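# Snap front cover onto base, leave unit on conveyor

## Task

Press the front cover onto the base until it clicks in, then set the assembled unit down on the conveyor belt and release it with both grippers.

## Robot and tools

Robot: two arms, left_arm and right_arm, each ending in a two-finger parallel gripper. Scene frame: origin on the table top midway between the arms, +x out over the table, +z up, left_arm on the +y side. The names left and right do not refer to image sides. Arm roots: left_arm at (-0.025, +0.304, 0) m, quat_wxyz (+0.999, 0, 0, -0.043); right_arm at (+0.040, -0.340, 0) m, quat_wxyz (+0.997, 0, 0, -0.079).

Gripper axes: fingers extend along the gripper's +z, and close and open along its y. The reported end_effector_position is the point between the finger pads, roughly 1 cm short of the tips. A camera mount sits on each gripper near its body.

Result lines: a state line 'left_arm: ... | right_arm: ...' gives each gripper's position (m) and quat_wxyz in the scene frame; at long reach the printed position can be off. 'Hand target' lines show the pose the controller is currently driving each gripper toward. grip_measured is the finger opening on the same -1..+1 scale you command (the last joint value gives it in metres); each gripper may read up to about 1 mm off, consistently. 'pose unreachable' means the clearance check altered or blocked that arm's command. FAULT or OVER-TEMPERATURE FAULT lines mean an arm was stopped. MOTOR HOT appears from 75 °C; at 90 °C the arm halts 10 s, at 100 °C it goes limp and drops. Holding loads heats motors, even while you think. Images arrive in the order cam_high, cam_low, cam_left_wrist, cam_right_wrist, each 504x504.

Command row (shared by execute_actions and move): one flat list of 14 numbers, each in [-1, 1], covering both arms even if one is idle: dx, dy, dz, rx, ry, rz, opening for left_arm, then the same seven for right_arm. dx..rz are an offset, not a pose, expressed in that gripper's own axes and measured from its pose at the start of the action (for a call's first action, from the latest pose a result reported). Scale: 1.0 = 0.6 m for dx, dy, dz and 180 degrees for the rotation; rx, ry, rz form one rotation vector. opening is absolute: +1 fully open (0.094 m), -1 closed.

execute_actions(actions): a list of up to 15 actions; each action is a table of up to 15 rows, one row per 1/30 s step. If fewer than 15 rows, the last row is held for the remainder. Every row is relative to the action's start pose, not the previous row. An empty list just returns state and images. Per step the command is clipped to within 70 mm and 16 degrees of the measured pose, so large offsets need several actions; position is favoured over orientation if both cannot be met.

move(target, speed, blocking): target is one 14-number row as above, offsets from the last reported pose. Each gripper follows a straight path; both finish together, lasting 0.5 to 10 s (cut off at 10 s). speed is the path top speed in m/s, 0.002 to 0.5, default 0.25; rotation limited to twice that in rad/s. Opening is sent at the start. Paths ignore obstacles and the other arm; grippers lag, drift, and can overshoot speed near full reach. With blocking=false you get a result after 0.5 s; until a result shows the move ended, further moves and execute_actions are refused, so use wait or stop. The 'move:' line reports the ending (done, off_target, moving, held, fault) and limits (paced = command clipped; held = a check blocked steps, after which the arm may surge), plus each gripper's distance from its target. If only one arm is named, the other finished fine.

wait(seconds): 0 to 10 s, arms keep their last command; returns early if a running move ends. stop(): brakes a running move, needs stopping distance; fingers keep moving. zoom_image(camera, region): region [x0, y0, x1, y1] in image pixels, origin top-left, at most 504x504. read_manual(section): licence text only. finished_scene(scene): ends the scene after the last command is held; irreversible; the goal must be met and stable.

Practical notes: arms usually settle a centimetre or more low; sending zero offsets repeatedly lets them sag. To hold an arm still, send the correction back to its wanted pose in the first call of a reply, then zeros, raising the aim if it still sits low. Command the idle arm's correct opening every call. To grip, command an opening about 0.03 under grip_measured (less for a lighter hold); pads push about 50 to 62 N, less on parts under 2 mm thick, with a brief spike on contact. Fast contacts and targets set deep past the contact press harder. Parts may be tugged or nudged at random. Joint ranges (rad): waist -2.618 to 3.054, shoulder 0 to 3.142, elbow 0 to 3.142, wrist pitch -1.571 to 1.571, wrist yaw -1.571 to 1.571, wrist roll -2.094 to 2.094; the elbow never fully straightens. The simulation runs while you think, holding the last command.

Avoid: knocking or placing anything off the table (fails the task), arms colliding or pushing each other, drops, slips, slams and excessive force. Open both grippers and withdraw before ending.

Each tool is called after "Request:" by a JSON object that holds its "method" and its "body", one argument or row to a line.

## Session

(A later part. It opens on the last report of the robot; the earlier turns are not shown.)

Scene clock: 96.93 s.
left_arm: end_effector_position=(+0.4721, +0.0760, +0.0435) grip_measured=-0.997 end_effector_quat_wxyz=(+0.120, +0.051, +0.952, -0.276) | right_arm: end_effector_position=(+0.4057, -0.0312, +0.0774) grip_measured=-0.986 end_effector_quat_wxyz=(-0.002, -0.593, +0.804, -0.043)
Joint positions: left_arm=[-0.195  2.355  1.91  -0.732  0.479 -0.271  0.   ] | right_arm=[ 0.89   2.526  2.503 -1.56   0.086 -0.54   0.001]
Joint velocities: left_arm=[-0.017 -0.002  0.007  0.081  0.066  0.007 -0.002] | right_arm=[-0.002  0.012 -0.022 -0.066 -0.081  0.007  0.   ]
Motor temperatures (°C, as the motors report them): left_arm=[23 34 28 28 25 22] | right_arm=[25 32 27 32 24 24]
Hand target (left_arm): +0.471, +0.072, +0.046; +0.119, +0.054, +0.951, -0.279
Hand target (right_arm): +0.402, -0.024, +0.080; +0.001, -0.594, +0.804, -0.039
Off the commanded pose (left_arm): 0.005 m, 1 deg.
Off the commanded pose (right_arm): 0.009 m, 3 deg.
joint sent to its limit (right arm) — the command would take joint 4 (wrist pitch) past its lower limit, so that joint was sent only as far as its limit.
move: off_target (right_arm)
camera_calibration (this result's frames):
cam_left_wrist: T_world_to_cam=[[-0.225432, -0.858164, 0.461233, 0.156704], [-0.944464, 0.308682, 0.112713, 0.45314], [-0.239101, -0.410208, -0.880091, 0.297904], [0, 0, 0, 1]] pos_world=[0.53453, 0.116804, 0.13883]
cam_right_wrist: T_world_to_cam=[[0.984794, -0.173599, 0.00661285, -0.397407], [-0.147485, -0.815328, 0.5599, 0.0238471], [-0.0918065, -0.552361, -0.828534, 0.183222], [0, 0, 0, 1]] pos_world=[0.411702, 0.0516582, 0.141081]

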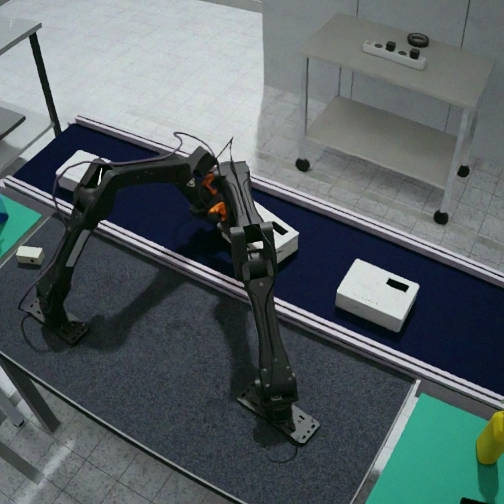

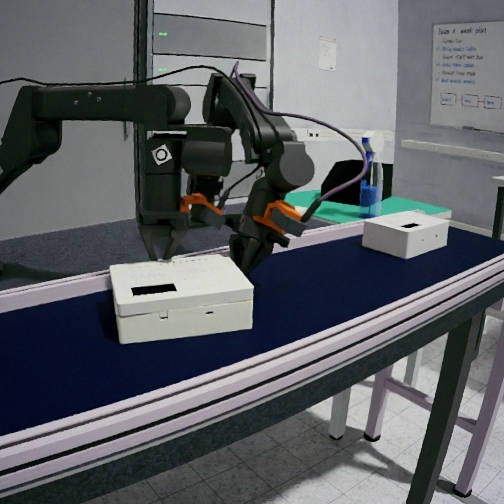

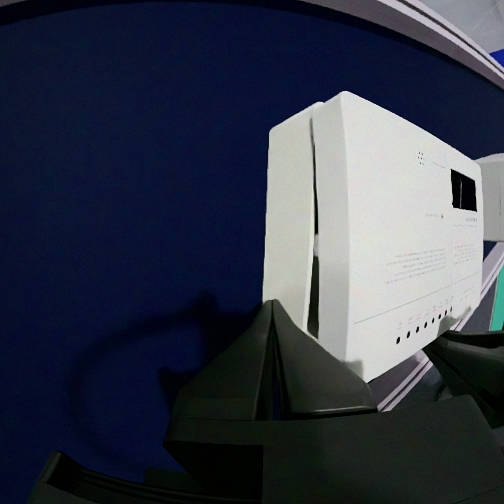

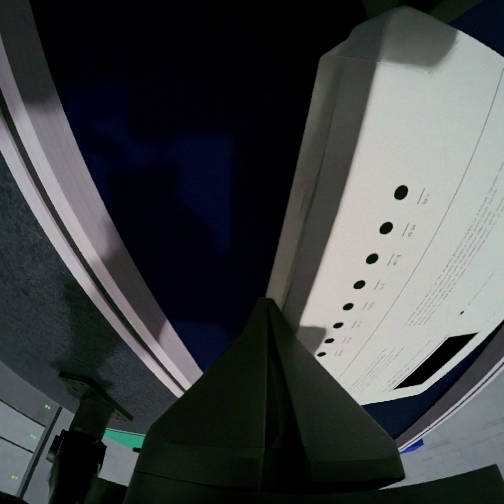

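Request:
{"method": "move", "body": {
  "target": [0.071,-0.004,-0.10,0,0,0,-1, 0.12,0.02,-0.06,0,0,0,-1],
  "speed": 0.12
}}

Request:
{"method": "move", "body": {
  "target": [0.023,-0.085,0.035,0,0,0,-1, 0,0.0,-0.006,0,0,0,-1],
  "speed": 0.1
}}

Scene clock: 98.97 s.
left_arm: end_effector_position=(+0.4217, +0.1038, +0.0795) grip_measured=-0.997 end_effector_quat_wxyz=(+0.120, +0.048, +0.954, -0.271) | right_arm: end_effector_position=(+0.3683, -0.0904, +0.1127) grip_measured=-0.986 end_effector_quat_wxyz=(-0.013, -0.593, +0.804, -0.044)
Joint positions: left_arm=[-0.169  2.097  1.636 -0.731  0.479 -0.246  0.   ] | right_arm=[ 0.844  2.169  2.023 -1.454  0.086 -0.586  0.001]
Joint velocities: left_arm=[-0.027  0.002  0.002 -0.007  0.007 -0.051 -0.001] | right_arm=[-0.012 -0.007 -0.002 -0.007 -0.022 -0.007  0.001]
Motor temperatures (°C, as the motors report them): left_arm=[23 34 28 28 25 22] | right_arm=[25 32 27 32 24 24]
Hand target (left_arm): +0.419, +0.107, +0.084; +0.121, +0.051, +0.952, -0.276
Hand target (right_arm): +0.371, -0.093, +0.117; -0.003, -0.593, +0.804, -0.044
Off the commanded pose (left_arm): 0.006 m, 1 deg.
Off the commanded pose (right_arm): 0.006 m, 1 deg.
move: done
camera_calibration (this result's frames):
cam_left_wrist: T_world_to_cam=[[-0.218734, -0.863727, 0.454017, 0.150889], [-0.946205, 0.30144, 0.117605, 0.393984], [-0.238437, -0.403869, -0.883197, 0.32826], [0, 0, 0, 1]] pos_world=[0.484063, 0.144138, 0.175078]
cam_right_wrist: T_world_to_cam=[[0.984623, -0.17453, -0.00752384, -0.369544], [-0.138818, -0.807848, 0.57281, -0.0537165], [-0.10605, -0.562958, -0.819654, 0.179538], [0, 0, 0, 1]] pos_world=[0.375444, -0.00681855, 0.175148]

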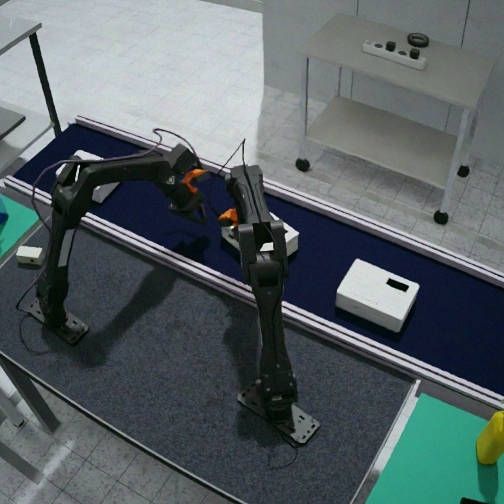

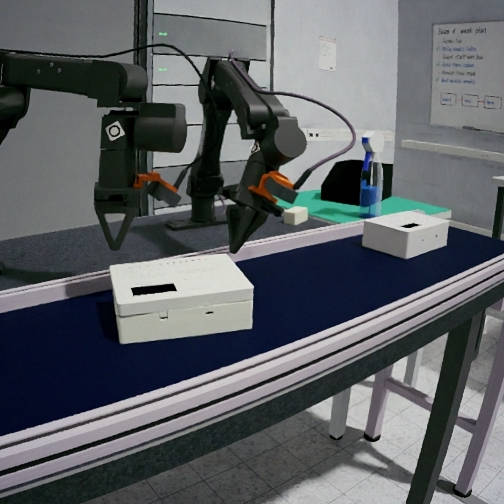

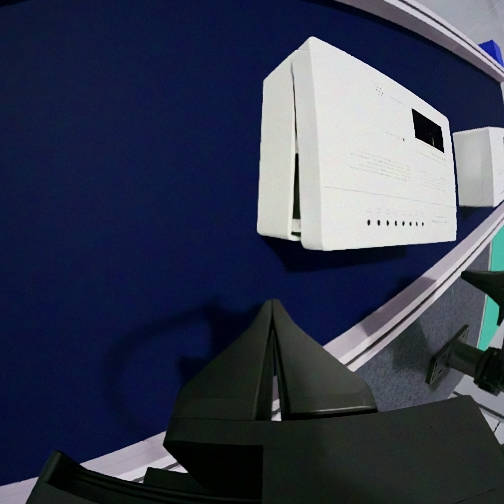

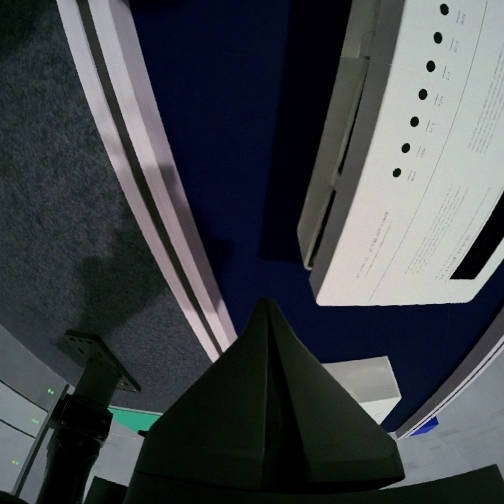

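Scene clock: 100.00 s.
left_arm: end_effector_position=(+0.4028, +0.0500, +0.0797) grip_measured=-0.997 end_effector_quat_wxyz=(+0.108, +0.048, +0.955, -0.271) | right_arm: end_effector_position=(+0.3680, -0.0907, +0.1127) grip_measured=-0.986 end_effector_quat_wxyz=(-0.014, -0.593, +0.804, -0.044)
Joint positions: left_arm=[-0.3    2.097  1.636 -0.694  0.436 -0.378  0.   ] | right_arm=[ 0.844  2.169  2.023 -1.456  0.086 -0.586  0.001]
Joint velocities: left_arm=[-0.007 -0.007 -0.012  0.051 -0.037 -0.037  0.001] | right_arm=[-0.002 -0.017 -0.002 -0.022 -0.037 -0.037 -0.001]
Motor temperatures (°C, as the motors report them): left_arm=[23 34 28 28 25 22] | right_arm=[25 33 27 31 24 24]
Hand target (left_arm): +0.404, +0.049, +0.084; +0.119, +0.049, +0.954, -0.271
Hand target (right_arm): +0.368, -0.090, +0.116; -0.013, -0.593, +0.804, -0.044
Off the commanded pose (left_arm): 0.005 m, 1 deg.
Off the commanded pose (right_arm): 0.004 m, 0 deg.
move: done
camera_calibration (this result's frames):
cam_left_wrist: T_world_to_cam=[[-0.213625, -0.862914, 0.457978, 0.09775], [-0.941662, 0.306689, 0.138617, 0.388532], [-0.260071, -0.401648, -0.87809, 0.310345], [0, 0, 0, 1]] pos_world=[0.467459, 0.0898407, 0.173886]
cam_right_wrist: T_world_to_cam=[[0.984611, -0.17454, -0.00876802, -0.369091], [-0.137971, -0.807156, 0.573989, -0.0543992], [-0.107261, -0.563946, -0.818816, 0.179605], [0, 0, 0, 1]] pos_world=[0.37517, -0.00704227, 0.175052]

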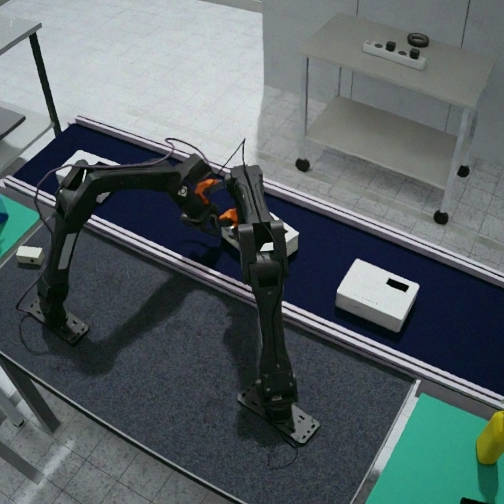

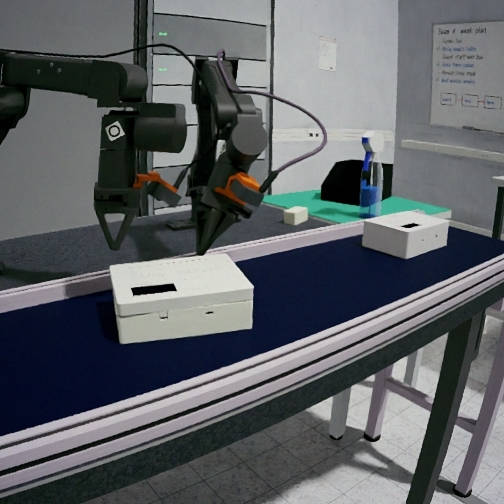

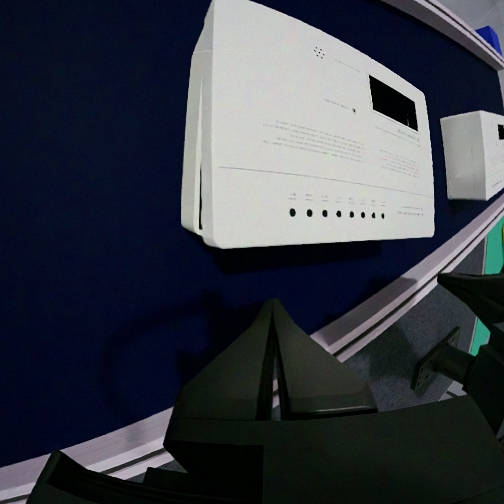

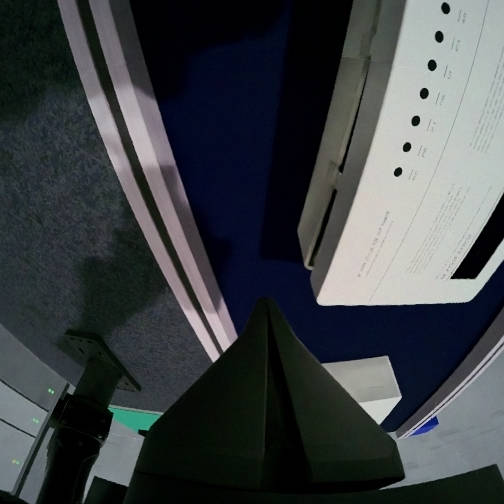

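Request:
{"method": "move", "body": {
  "target": [-0.048,-0.008,0.012,0,0,0,-1, 0,0.0,-0.006,0,0,0,-1],
  "speed": 0.03
}}

Scene clock: 101.37 s.
left_arm: end_effector_position=(+0.4286, +0.0397, +0.0799) grip_measured=-0.997 end_effector_quat_wxyz=(+0.109, +0.048, +0.955, -0.271) | right_arm: end_effector_position=(+0.3676, -0.0910, +0.1127) grip_measured=-0.986 end_effector_quat_wxyz=(-0.015, -0.593, +0.804, -0.044)
Joint positions: left_arm=[-0.3    2.207  1.811 -0.757  0.435 -0.379  0.   ] | right_arm=[ 0.844  2.169  2.023 -1.458  0.086 -0.586  0.001]
Joint velocities: left_arm=[ 0.002 -0.007 -0.002 -0.022 -0.037  0.022 -0.   ] | right_arm=[ 0.002  0.002 -0.007 -0.051 -0.007 -0.007 -0.001]
Motor temperatures (°C, as the motors report them): left_arm=[23 34 28 28 25 22] | right_arm=[25 33 27 31 24 24]
Hand target (left_arm): +0.431, +0.041, +0.082; +0.109, +0.048, +0.955, -0.271
Hand target (right_arm): +0.368, -0.091, +0.116; -0.014, -0.593, +0.804, -0.044
Off the commanded pose (left_arm): 0.004 m, 0 deg.
Off the commanded pose (right_arm): 0.004 m, 0 deg.
move: done
camera_calibration (this result's frames):
cam_left_wrist: T_world_to_cam=[[-0.213192, -0.863055, 0.457914, 0.0940486], [-0.942243, 0.305543, 0.13719, 0.416299], [-0.258315, -0.402219, -0.878347, 0.31244], [0, 0, 0, 1]] pos_world=[0.493013, 0.0796414, 0.174253]
cam_right_wrist: T_world_to_cam=[[0.984597, -0.174551, -0.0100122, -0.368638], [-0.137122, -0.806463, 0.575165, -0.0550818], [-0.10847, -0.564933, -0.817976, 0.17967], [0, 0, 0, 1]] pos_world=[0.374896, -0.00726611, 0.174956]

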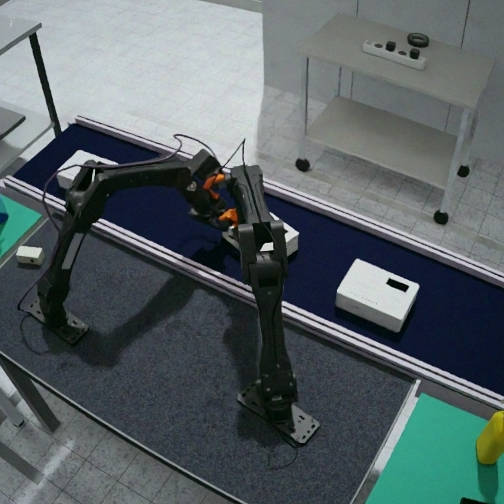

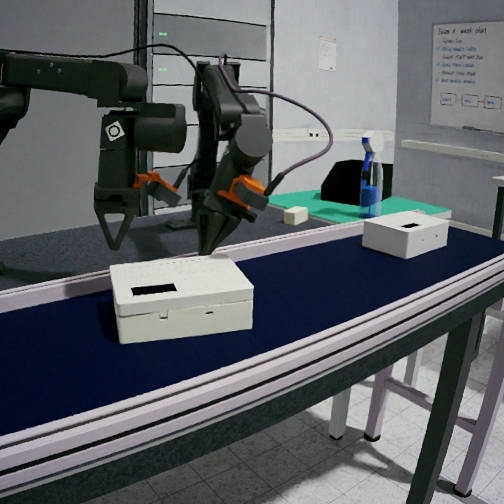

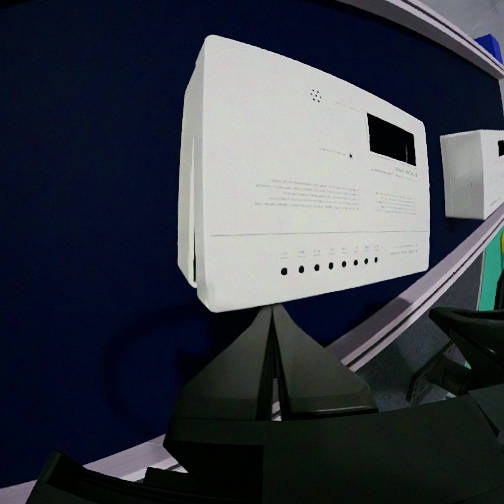

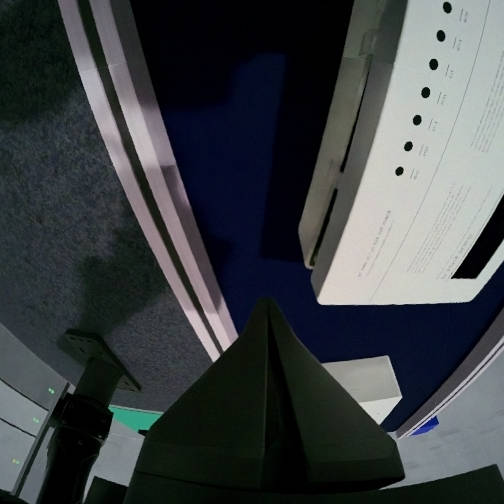

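Request:
{"method": "move", "body": {
  "target": [-0.018,-0.003,0.003,0,0,0,-1, 0,0.0,-0.006,0,0,0,-1],
  "speed": 0.015
}}

Scene clock: 102.40 s.
left_arm: end_effector_position=(+0.4333, +0.0377, +0.0774) grip_measured=-0.997 end_effector_quat_wxyz=(+0.102, +0.046, +0.957, -0.269) | right_arm: end_effector_position=(+0.3673, -0.0913, +0.1127) grip_measured=-0.986 end_effector_quat_wxyz=(-0.015, -0.593, +0.804, -0.044)
Joint positions: left_arm=[-0.3    2.243  1.866 -0.791  0.435 -0.379  0.   ] | right_arm=[ 0.844  2.169  2.023 -1.46   0.086 -0.586  0.001]
Joint velocities: left_arm=[-0.002 -0.002  0.002 -0.007 -0.051 -0.007 -0.001] | right_arm=[ 0.002  0.007  0.002  0.007  0.051 -0.037 -0.001]
Motor temperatures (°C, as the motors report them): left_arm=[23 34 28 28 25 22] | right_arm=[25 33 27 31 24 24]
Hand target (left_arm): +0.439, +0.037, +0.082; +0.109, +0.048, +0.955, -0.271
Hand target (right_arm): +0.368, -0.091, +0.116; -0.014, -0.593, +0.804, -0.044
Off the commanded pose (left_arm): 0.007 m, 1 deg.
Off the commanded pose (right_arm): 0.004 m, 0 deg.
move: done
camera_calibration (this result's frames):
cam_left_wrist: T_world_to_cam=[[-0.206731, -0.865676, 0.455925, 0.092011], [-0.940197, 0.304713, 0.152249, 0.41969], [-0.270725, -0.397185, -0.876899, 0.315744], [0, 0, 0, 1]] pos_world=[0.499092, 0.0771757, 0.171028]
cam_right_wrist: T_world_to_cam=[[0.984585, -0.174561, -0.0110075, -0.368276], [-0.136442, -0.805907, 0.576105, -0.0556276], [-0.109436, -0.565722, -0.817302, 0.179721], [0, 0, 0, 1]] pos_world=[0.374677, -0.00744526, 0.17488]

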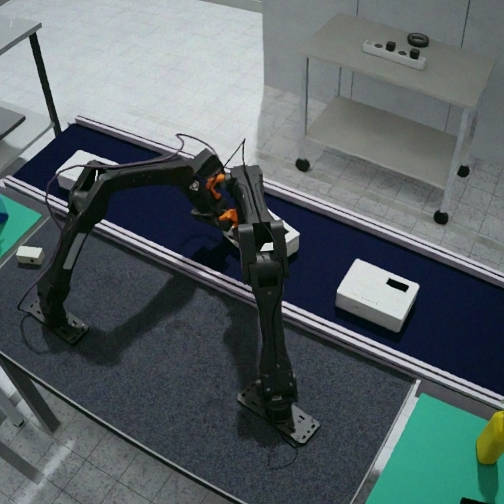

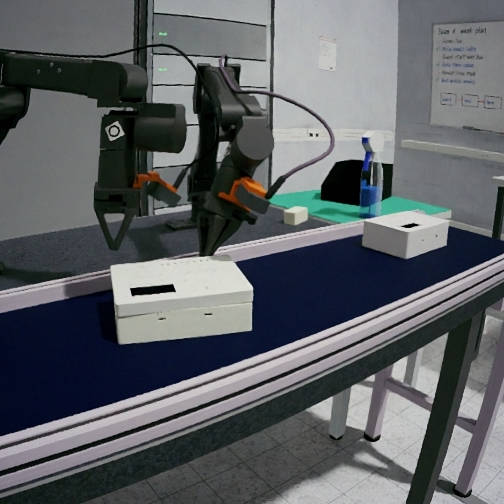

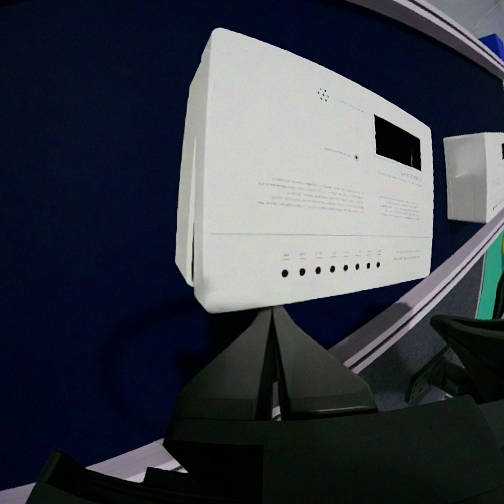

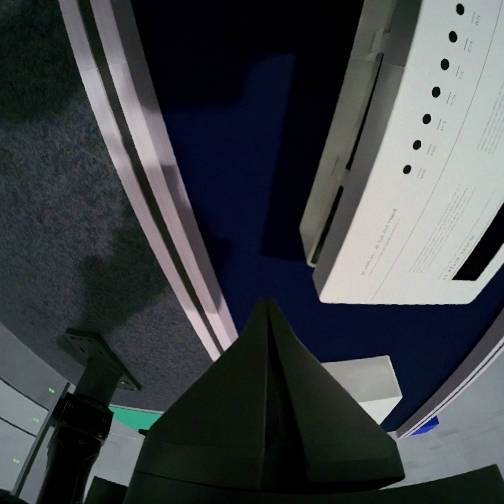

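Request:
{"method": "zoom_image", "body": {
  "camera": "cam_right_wrist",
  "region": [280, 0, 460, 300]
}}

Request:
{"method": "zoom_image", "body": {
  "camera": "cam_low",
  "region": [100, 250, 270, 350]
}}

Region (280, 0, 460, 300) of cam_right_wrist's 504x504 image, scaled by 1.680, with more detail than that image has; it fills the left 302 columns of this view, and the rest is white.

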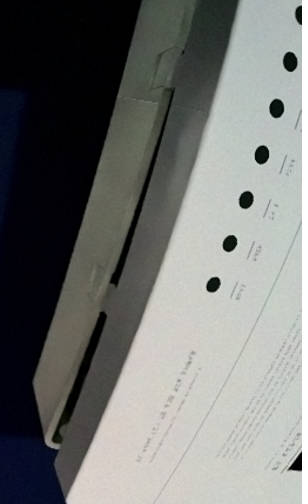

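Region (100, 250, 270, 350) of cam_low's 504x504 image, scaled by 2.965, with more detail than that image has; it fills the top 296 rows of this view, and the rest is white.

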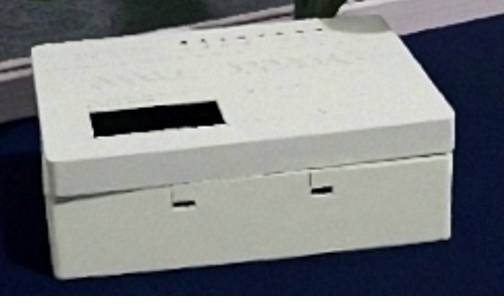

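Request:
{"method": "move", "body": {
  "target": [0.03,0,-0.004,0,0,0,-1, -0.016,-0.287,-0.02,0.09,-0.09,0,-1],
  "speed": 0.15
}}

Scene clock: 105.97 s.
left_arm: end_effector_position=(+0.4160, +0.0448, +0.0667) grip_measured=-0.997 end_effector_quat_wxyz=(+0.090, +0.039, +0.959, -0.265) | right_arm: end_effector_position=(+0.5249, -0.1389, +0.1249) grip_measured=-0.986 end_effector_quat_wxyz=(+0.160, -0.588, +0.789, -0.081)
Joint positions: left_arm=[-0.3    2.194  1.751 -0.751  0.435 -0.388  0.   ] | right_arm=[ 0.58   2.272  2.18  -1.128  0.086 -0.875  0.001]
Joint velocities: left_arm=[-0.012  0.007 -0.012 -0.022  0.007  0.022 -0.   ] | right_arm=[-0.002 -0.007  0.007 -0.051 -0.081  0.022 -0.   ]
Motor temperatures (°C, as the motors report them): left_arm=[23 34 28 28 25 22] | right_arm=[25 33 27 31 24 24]
Hand target (left_arm): +0.415, +0.040, +0.076; +0.102, +0.046, +0.957, -0.269
Hand target (right_arm): +0.533, -0.134, +0.132; +0.179, -0.588, +0.785, -0.076
Off the commanded pose (left_arm): 0.010 m, 2 deg.
Off the commanded pose (right_arm): 0.014 m, 3 deg.
move: off_target (right_arm)
camera_calibration (this result's frames):
cam_left_wrist: T_world_to_cam=[[-0.187852, -0.870822, 0.454292, 0.0918639], [-0.937639, 0.296726, 0.181069, 0.400229], [-0.29248, -0.391948, -0.872257, 0.312997], [0, 0, 0, 1]] pos_world=[0.484072, 0.083917, 0.158811]
cam_right_wrist: T_world_to_cam=[[0.94373, -0.170789, 0.283203, -0.546371], [-0.274103, -0.883069, 0.380862, 0.00645385], [0.185041, -0.437058, -0.880193, 0.051131], [0, 0, 0, 1]] pos_world=[0.507935, -0.0652678, 0.197281]

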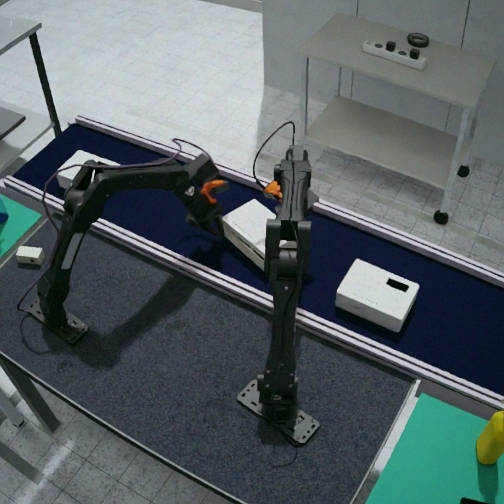

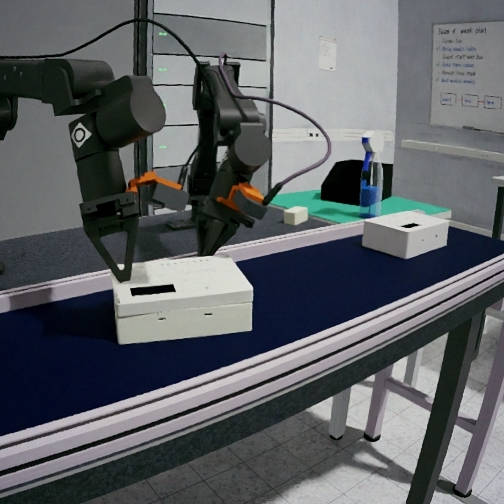

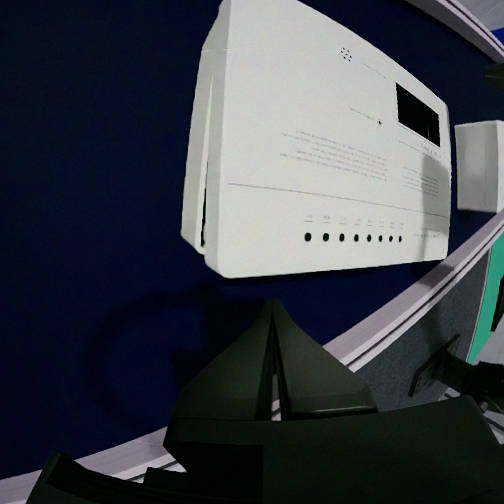

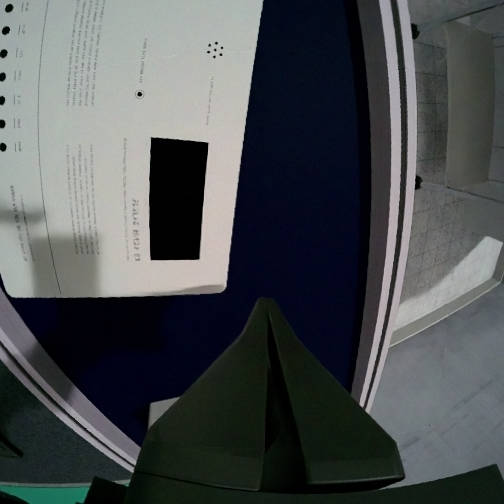

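Request:
{"method": "move", "body": {
  "target": [0.035,-0.093,0.06,0,-0.08,0,-1, -0.03,0,0.07,0,0,0,-1],
  "speed": 0.08
}}

Scene clock: 108.77 s.
left_arm: end_effector_position=(+0.3921, -0.0194, +0.0497) grip_measured=-0.997 end_effector_quat_wxyz=(+0.193, +0.007, +0.945, -0.265) | right_arm: end_effector_position=(+0.5370, -0.1276, +0.0807) grip_measured=-0.986 end_effector_quat_wxyz=(+0.143, -0.591, +0.791, -0.075)
Joint positions: left_arm=[-0.502  2.089  1.434 -0.279  0.22  -0.645  0.   ] | right_arm=[ 0.589  2.388  2.217 -1.086  0.087 -0.867  0.001]
Joint velocities: left_arm=[ 0.012 -0.017  0.012  0.022 -0.066  0.022  0.   ] | right_arm=[-0.017  0.007  0.007  0.022 -0.037 -0.037 -0.002]
Motor temperatures (°C, as the motors report them): left_arm=[23 34 28 28 25 22] | right_arm=[25 33 27 31 24 24]
Hand target (left_arm): +0.393, -0.021, +0.059; +0.208, +0.007, +0.941, -0.268
Hand target (right_arm): +0.544, -0.119, +0.089; +0.161, -0.587, +0.789, -0.080
Off the commanded pose (left_arm): 0.011 m, 2 deg.
Off the commanded pose (right_arm): 0.014 m, 2 deg.
move: off_target (left_arm, right_arm)
camera_calibration (this result's frames):
cam_left_wrist: T_world_to_cam=[[-0.168071, -0.882375, 0.439508, 0.032009], [-0.982531, 0.186088, -0.00212898, 0.424537], [-0.0799086, -0.432188, -0.898236, 0.183209], [0, 0, 0, 1]] pos_world=[0.437141, 0.0284231, 0.1514]
cam_right_wrist: T_world_to_cam=[[0.953434, -0.165437, 0.252177, -0.545433], [-0.258716, -0.878366, 0.401918, 0.0271613], [0.155012, -0.448445, -0.880266, 0.0295996], [0, 0, 0, 1]] pos_world=[0.522474, -0.0531037, 0.152685]

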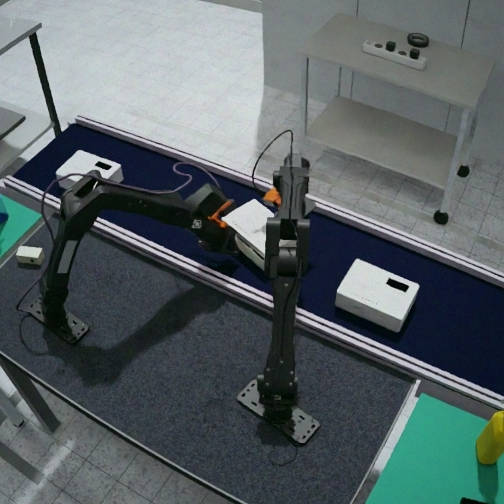

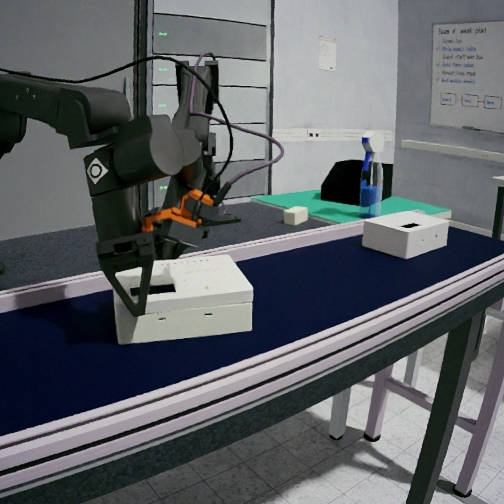

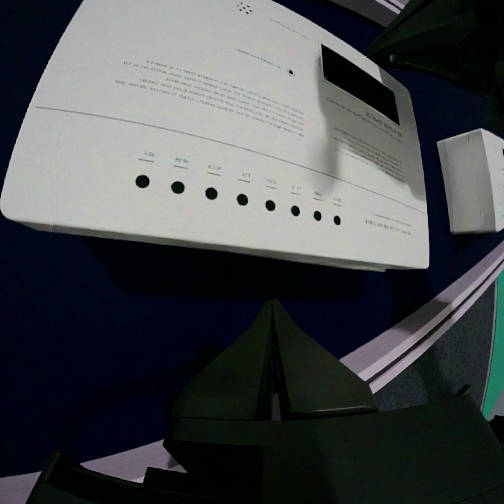

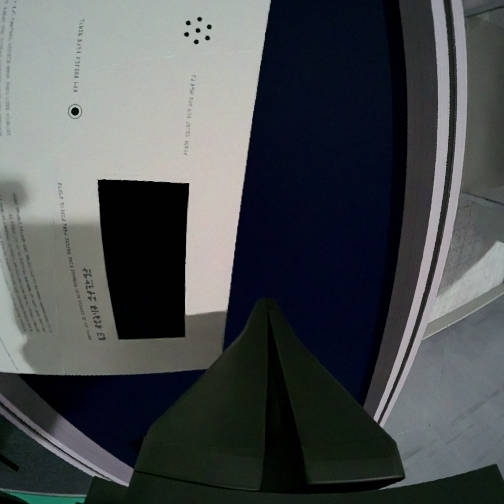

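Request:
{"method": "move", "body": {
  "target": [-0.007,-0.06,0.029,0,0,0,-1, 0,0.015,-0.015,0,0,0,-1],
  "speed": 0.04
}}

Scene clock: 110.27 s.
left_arm: end_effector_position=(+0.3978, -0.0560, +0.0544) grip_measured=-0.997 end_effector_quat_wxyz=(+0.193, +0.007, +0.943, -0.271) | right_arm: end_effector_position=(+0.5295, -0.1311, +0.0792) grip_measured=-0.986 end_effector_quat_wxyz=(+0.134, -0.591, +0.792, -0.074)
Joint positions: left_arm=[-0.559  2.17   1.574 -0.321  0.197 -0.695  0.   ] | right_arm=[ 0.589  2.365  2.175 -1.086  0.087 -0.865  0.001]
Joint velocities: left_arm=[ 0.012 -0.022 -0.017 -0.007 -0.007 -0.037  0.   ] | right_arm=[-0.002 -0.012 -0.027 -0.051 -0.051  0.022  0.   ]
Motor temperatures (°C, as the motors report them): left_arm=[23 34 28 28 25 22] | right_arm=[25 33 27 31 24 24]
Hand target (left_arm): +0.398, -0.059, +0.055; +0.194, +0.007, +0.945, -0.265
Hand target (right_arm): +0.526, -0.125, +0.087; +0.143, -0.591, +0.791, -0.075
Off the commanded pose (left_arm): 0.003 m, 1 deg.
Off the commanded pose (right_arm): 0.010 m, 1 deg.
move: done
camera_calibration (this result's frames):
cam_left_wrist: T_world_to_cam=[[-0.171603, -0.876013, 0.450725, -0.000196667], [-0.981806, 0.189827, -0.00486021, 0.437014], [-0.0813021, -0.443359, -0.892649, 0.17163], [0, 0, 0, 1]] pos_world=[0.442983, -0.0070357, 0.155418]
cam_right_wrist: T_world_to_cam=[[0.957204, -0.164756, 0.23794, -0.539257], [-0.253175, -0.875019, 0.412606, 0.0193975], [0.140222, -0.455189, -0.879284, 0.0347108], [0, 0, 0, 1]] pos_world=[0.516222, -0.0560729, 0.150828]

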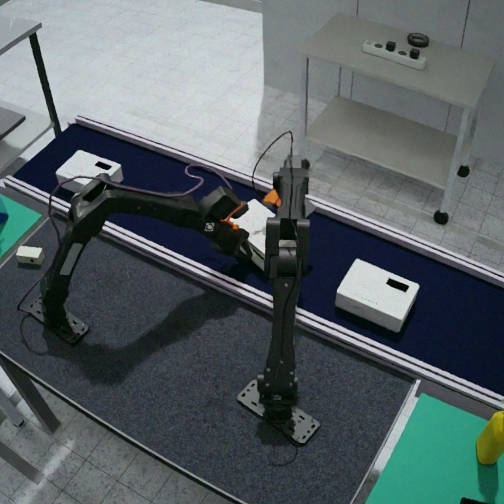

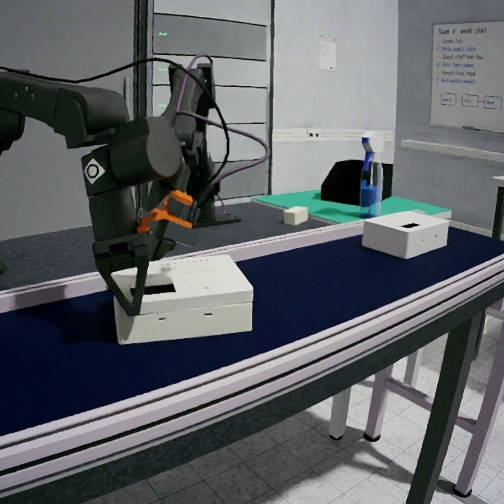

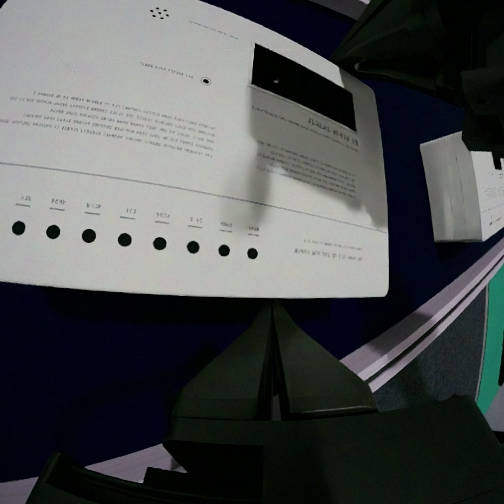

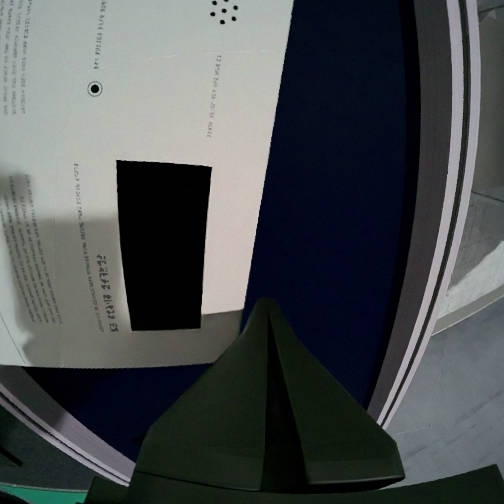

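Request:
{"method": "move", "body": {
  "target": [-0.008,0.003,0.0145,0,0,0,-1, -0.014,0.033,-0.018,0,0,0,-1],
  "speed": 0.02
}}

Scene clock: 111.90 s.
left_arm: end_effector_position=(+0.3963, -0.0552, +0.0415) grip_measured=-0.997 end_effector_quat_wxyz=(+0.182, +0.006, +0.947, -0.264) | right_arm: end_effector_position=(+0.5204, -0.1264, +0.0803) grip_measured=-0.986 end_effector_quat_wxyz=(+0.133, -0.588, +0.794, -0.081)
Joint positions: left_arm=[-0.559  2.196  1.579 -0.327  0.198 -0.695  0.   ] | right_arm=[ 0.613  2.332  2.121 -1.067  0.11  -0.837  0.001]
Joint velocities: left_arm=[-0.012 -0.002  0.012  0.022  0.022  0.037  0.001] | right_arm=[-0.007 -0.002 -0.012  0.022  0.037  0.007 -0.001]
Motor temperatures (°C, as the motors report them): left_arm=[23 34 28 28 25 22] | right_arm=[25 33 27 31 24 24]
Hand target (left_arm): +0.405, -0.058, +0.048; +0.193, +0.007, +0.943, -0.271
Hand target (right_arm): +0.511, -0.118, +0.085; +0.134, -0.592, +0.792, -0.073
Off the commanded pose (left_arm): 0.012 m, 2 deg.
Off the commanded pose (right_arm): 0.014 m, 1 deg.
move: off_target (left_arm, right_arm)
camera_calibration (this result's frames):
cam_left_wrist: T_world_to_cam=[[-0.161713, -0.882655, 0.441327, 0.00215542], [-0.98157, 0.190017, 0.0203624, 0.434193], [-0.101833, -0.429901, -0.897115, 0.169419], [0, 0, 0, 1]] pos_world=[0.443792, -0.00776797, 0.142196]
cam_right_wrist: T_world_to_cam=[[0.953889, -0.171966, 0.246014, -0.52979], [-0.265055, -0.867214, 0.421527, 0.027256], [0.140859, -0.467297, -0.872807, 0.0367613], [0, 0, 0, 1]] pos_world=[0.507407, -0.0502905, 0.150932]

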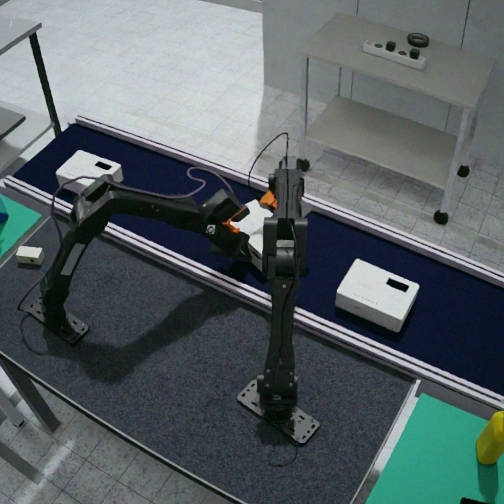

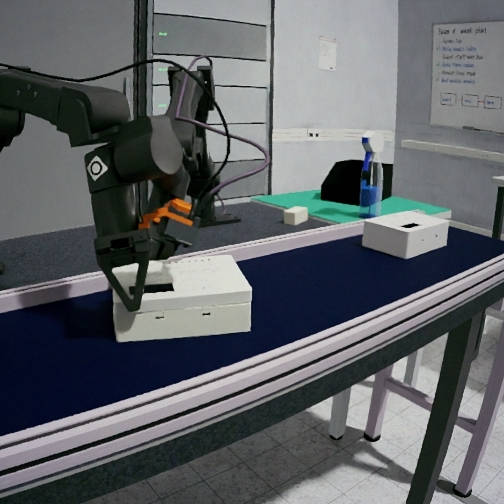

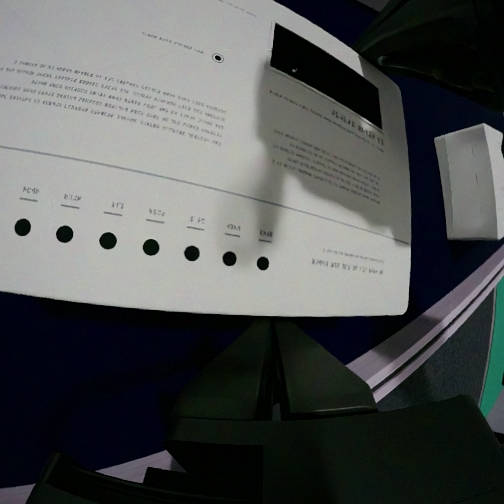

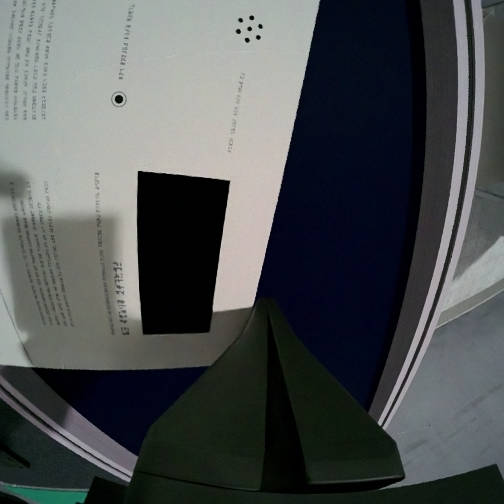

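Request:
{"method": "zoom_image", "body": {
  "camera": "cam_low",
  "region": [100, 250, 270, 350]
}}

Region (100, 250, 270, 350) of cam_low's 504x504 image, scaled by 2.965, with more detail than that image has; it fills the top 296 rows of this view, and the rest is white.

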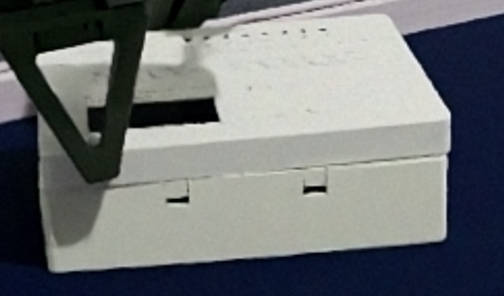

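Request:
{"method": "move", "body": {
  "target": [-0.025,-0.003,0.008,0,0,0,-1, -0.014,0.04,-0.018,0,0,0,-1],
  "speed": 0.02
}}

Request:
{"method": "zoom_image", "body": {
  "camera": "cam_low",
  "region": [100, 250, 270, 350]
}}

Scene clock: 113.70 s.
left_arm: end_effector_position=(+0.3959, -0.0573, +0.0352) grip_measured=-0.997 end_effector_quat_wxyz=(+0.163, +0.006, +0.953, -0.256) | right_arm: end_effector_position=(+0.5177, -0.1242, +0.0859) grip_measured=-0.987 end_effector_quat_wxyz=(+0.144, -0.577, +0.797, -0.103)
Joint positions: left_arm=[-0.559  2.232  1.637 -0.391  0.209 -0.695  0.   ] | right_arm=[ 0.635  2.29   2.059 -1.019  0.159 -0.803  0.001]
Joint velocities: left_arm=[ 0.002 -0.007  0.002 -0.095 -0.037 -0.007 -0.001] | right_arm=[ 0.002  0.002  0.017 -0.022 -0.066 -0.007 -0.   ]
Motor temperatures (°C, as the motors report them): left_arm=[23 34 28 28 25 22] | right_arm=[25 34 27 31 24 24]
Hand target (left_arm): +0.411, -0.057, +0.044; +0.183, +0.006, +0.947, -0.264
Hand target (right_arm): +0.498, -0.112, +0.085; +0.132, -0.588, +0.794, -0.081
Off the commanded pose (left_arm): 0.018 m, 2 deg.
Off the commanded pose (right_arm): 0.024 m, 3 deg.
move: off_target (left_arm, right_arm)
camera_calibration (this result's frames):
cam_left_wrist: T_world_to_cam=[[-0.150848, -0.889594, 0.431124, -0.00135313], [-0.978629, 0.196037, 0.0620929, 0.432032], [-0.139754, -0.412544, -0.900154, 0.178978], [0, 0, 0, 1]] pos_world=[0.447608, -0.012062, 0.134865]
cam_right_wrist: T_world_to_cam=[[0.937233, -0.190145, 0.292299, -0.525862], [-0.305289, -0.852497, 0.424321, 0.0484429], [0.168501, -0.486924, -0.857037, 0.0249485], [0, 0, 0, 1]] pos_world=[0.503441, -0.0465447, 0.154535]

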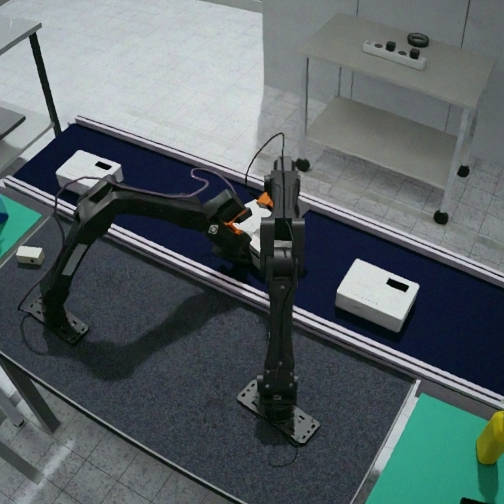

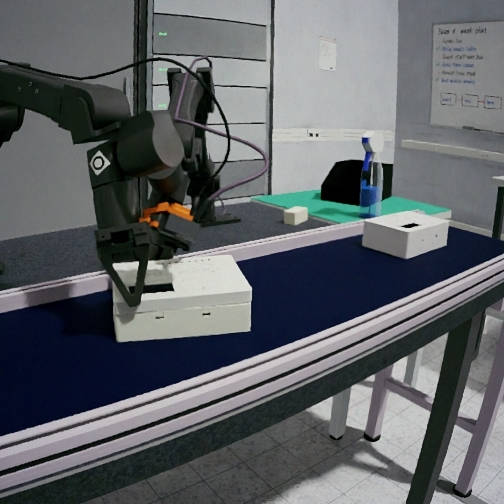

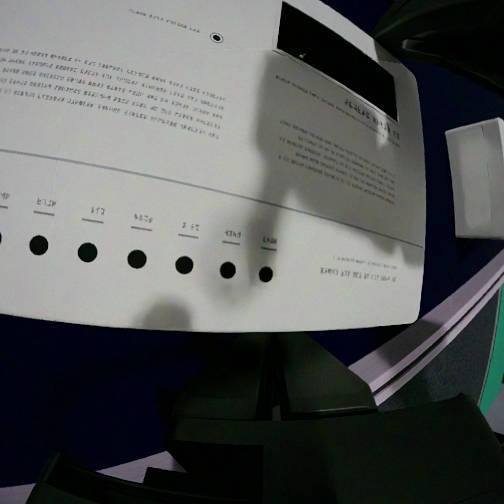

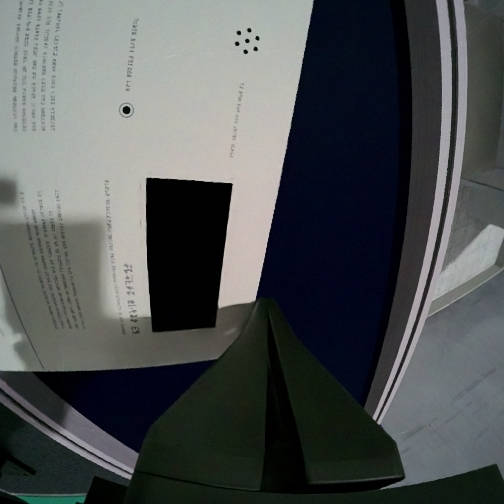

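Region (100, 250, 270, 350) of cam_low's 504x504 image, scaled by 2.965, with more detail than that image has; it fills the top 296 rows of this view, and the rest is white.

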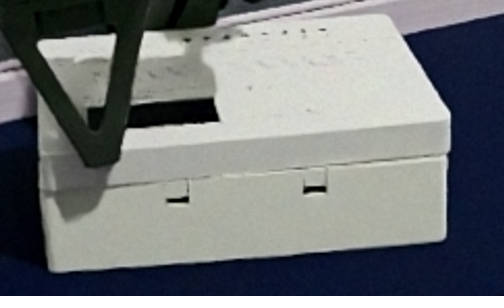

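Request:
{"method": "move", "body": {
  "target": [0.02,0.069,-0.128,0,0,0,-1, 0,-0.03,-0.055,0,0,0,-1],
  "speed": 0.1
}}

Scene clock: 115.57 s.
left_arm: end_effector_position=(+0.3693, +0.0101, +0.0733) grip_measured=-0.997 end_effector_quat_wxyz=(+0.168, +0.002, +0.952, -0.256) | right_arm: end_effector_position=(+0.5171, -0.1253, +0.1174) grip_measured=-0.987 end_effector_quat_wxyz=(+0.141, -0.581, +0.795, -0.105)
Joint positions: left_arm=[-0.466  1.962  1.375 -0.408  0.252 -0.621  0.   ] | right_arm=[ 0.635  2.305  2.211 -1.162  0.163 -0.812  0.001]
Joint velocities: left_arm=[ 0.007 -0.002 -0.017 -0.007  0.007 -0.022  0.001] | right_arm=[-0.002 -0.007  0.007  0.022  0.022 -0.051 -0.   ]
Motor temperatures (°C, as the motors report them): left_arm=[23 34 28 28 25 22] | right_arm=[25 34 27 31 24 24]
Hand target (left_arm): +0.365, +0.015, +0.076; +0.163, +0.006, +0.953, -0.256
Hand target (right_arm): +0.522, -0.131, +0.123; +0.145, -0.577, +0.797, -0.104
Off the commanded pose (left_arm): 0.007 m, 1 deg.
Off the commanded pose (right_arm): 0.009 m, 1 deg.
move: done
camera_calibration (this result's frames):
cam_left_wrist: T_world_to_cam=[[-0.146619, -0.890253, 0.431222, 0.036597], [-0.980845, 0.187355, 0.0532968, 0.392043], [-0.128239, -0.415148, -0.90067, 0.233106], [0, 0, 0, 1]] pos_world=[0.419792, 0.0559032, 0.173276]
cam_right_wrist: T_world_to_cam=[[0.939539, -0.180951, 0.290729, -0.534538], [-0.297826, -0.850806, 0.43293, 0.0293068], [0.169015, -0.493342, -0.853257, 0.0500082], [0, 0, 0, 1]] pos_world=[0.502496, -0.0471196, 0.185388]

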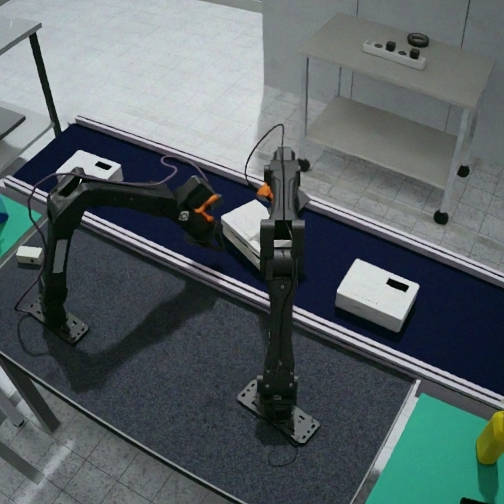

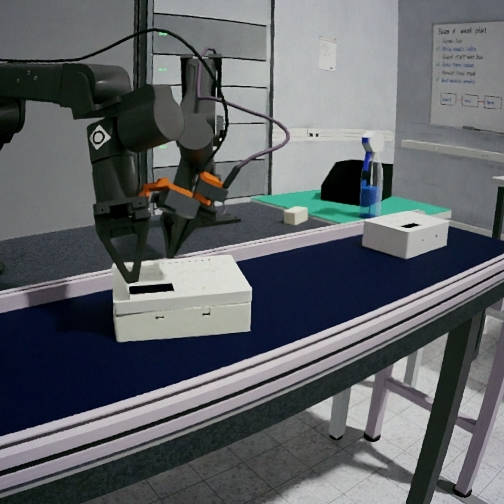

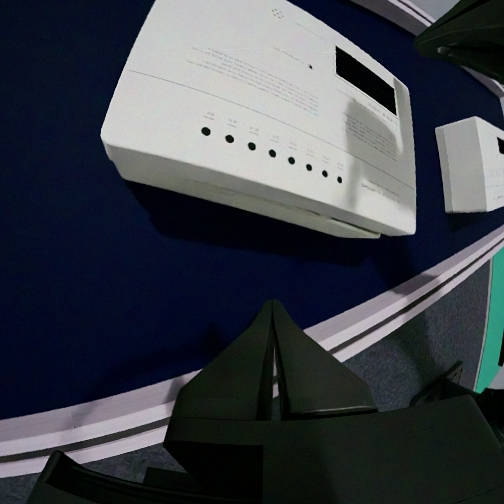

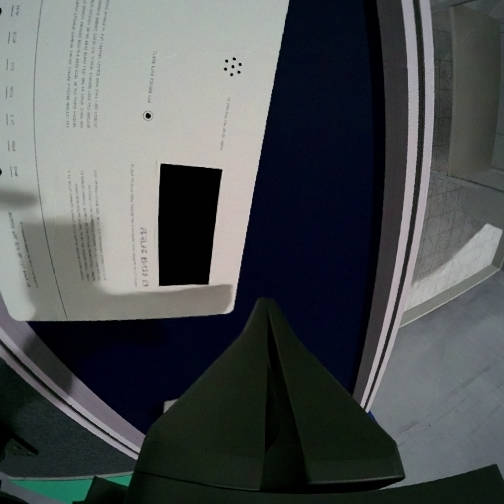

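Request:
{"method": "zoom_image", "body": {
  "camera": "cam_left_wrist",
  "region": [90, 100, 430, 260]
}}

Request:
{"method": "zoom_image", "body": {
  "camera": "cam_low",
  "region": [100, 250, 270, 350]
}}

Region (90, 100, 430, 260) of cam_left_wrist's 504x504 image, scaled by 1.482, with more detail than that image has; it fills the top 237 rows of this view, and the rest is white.

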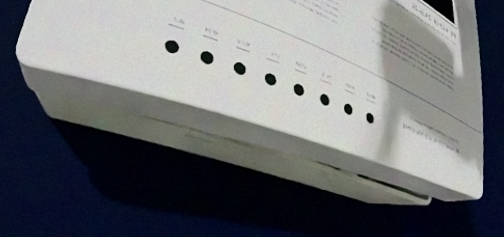

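Region (100, 250, 270, 350) of cam_low's 504x504 image, scaled by 2.965, with more detail than that image has; it fills the top 296 rows of this view, and the rest is white.

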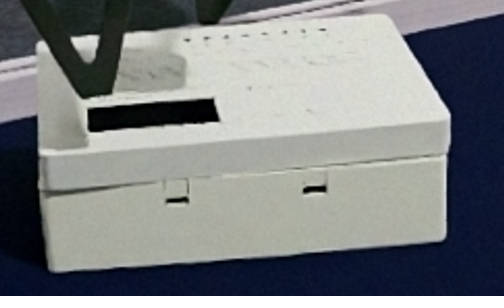

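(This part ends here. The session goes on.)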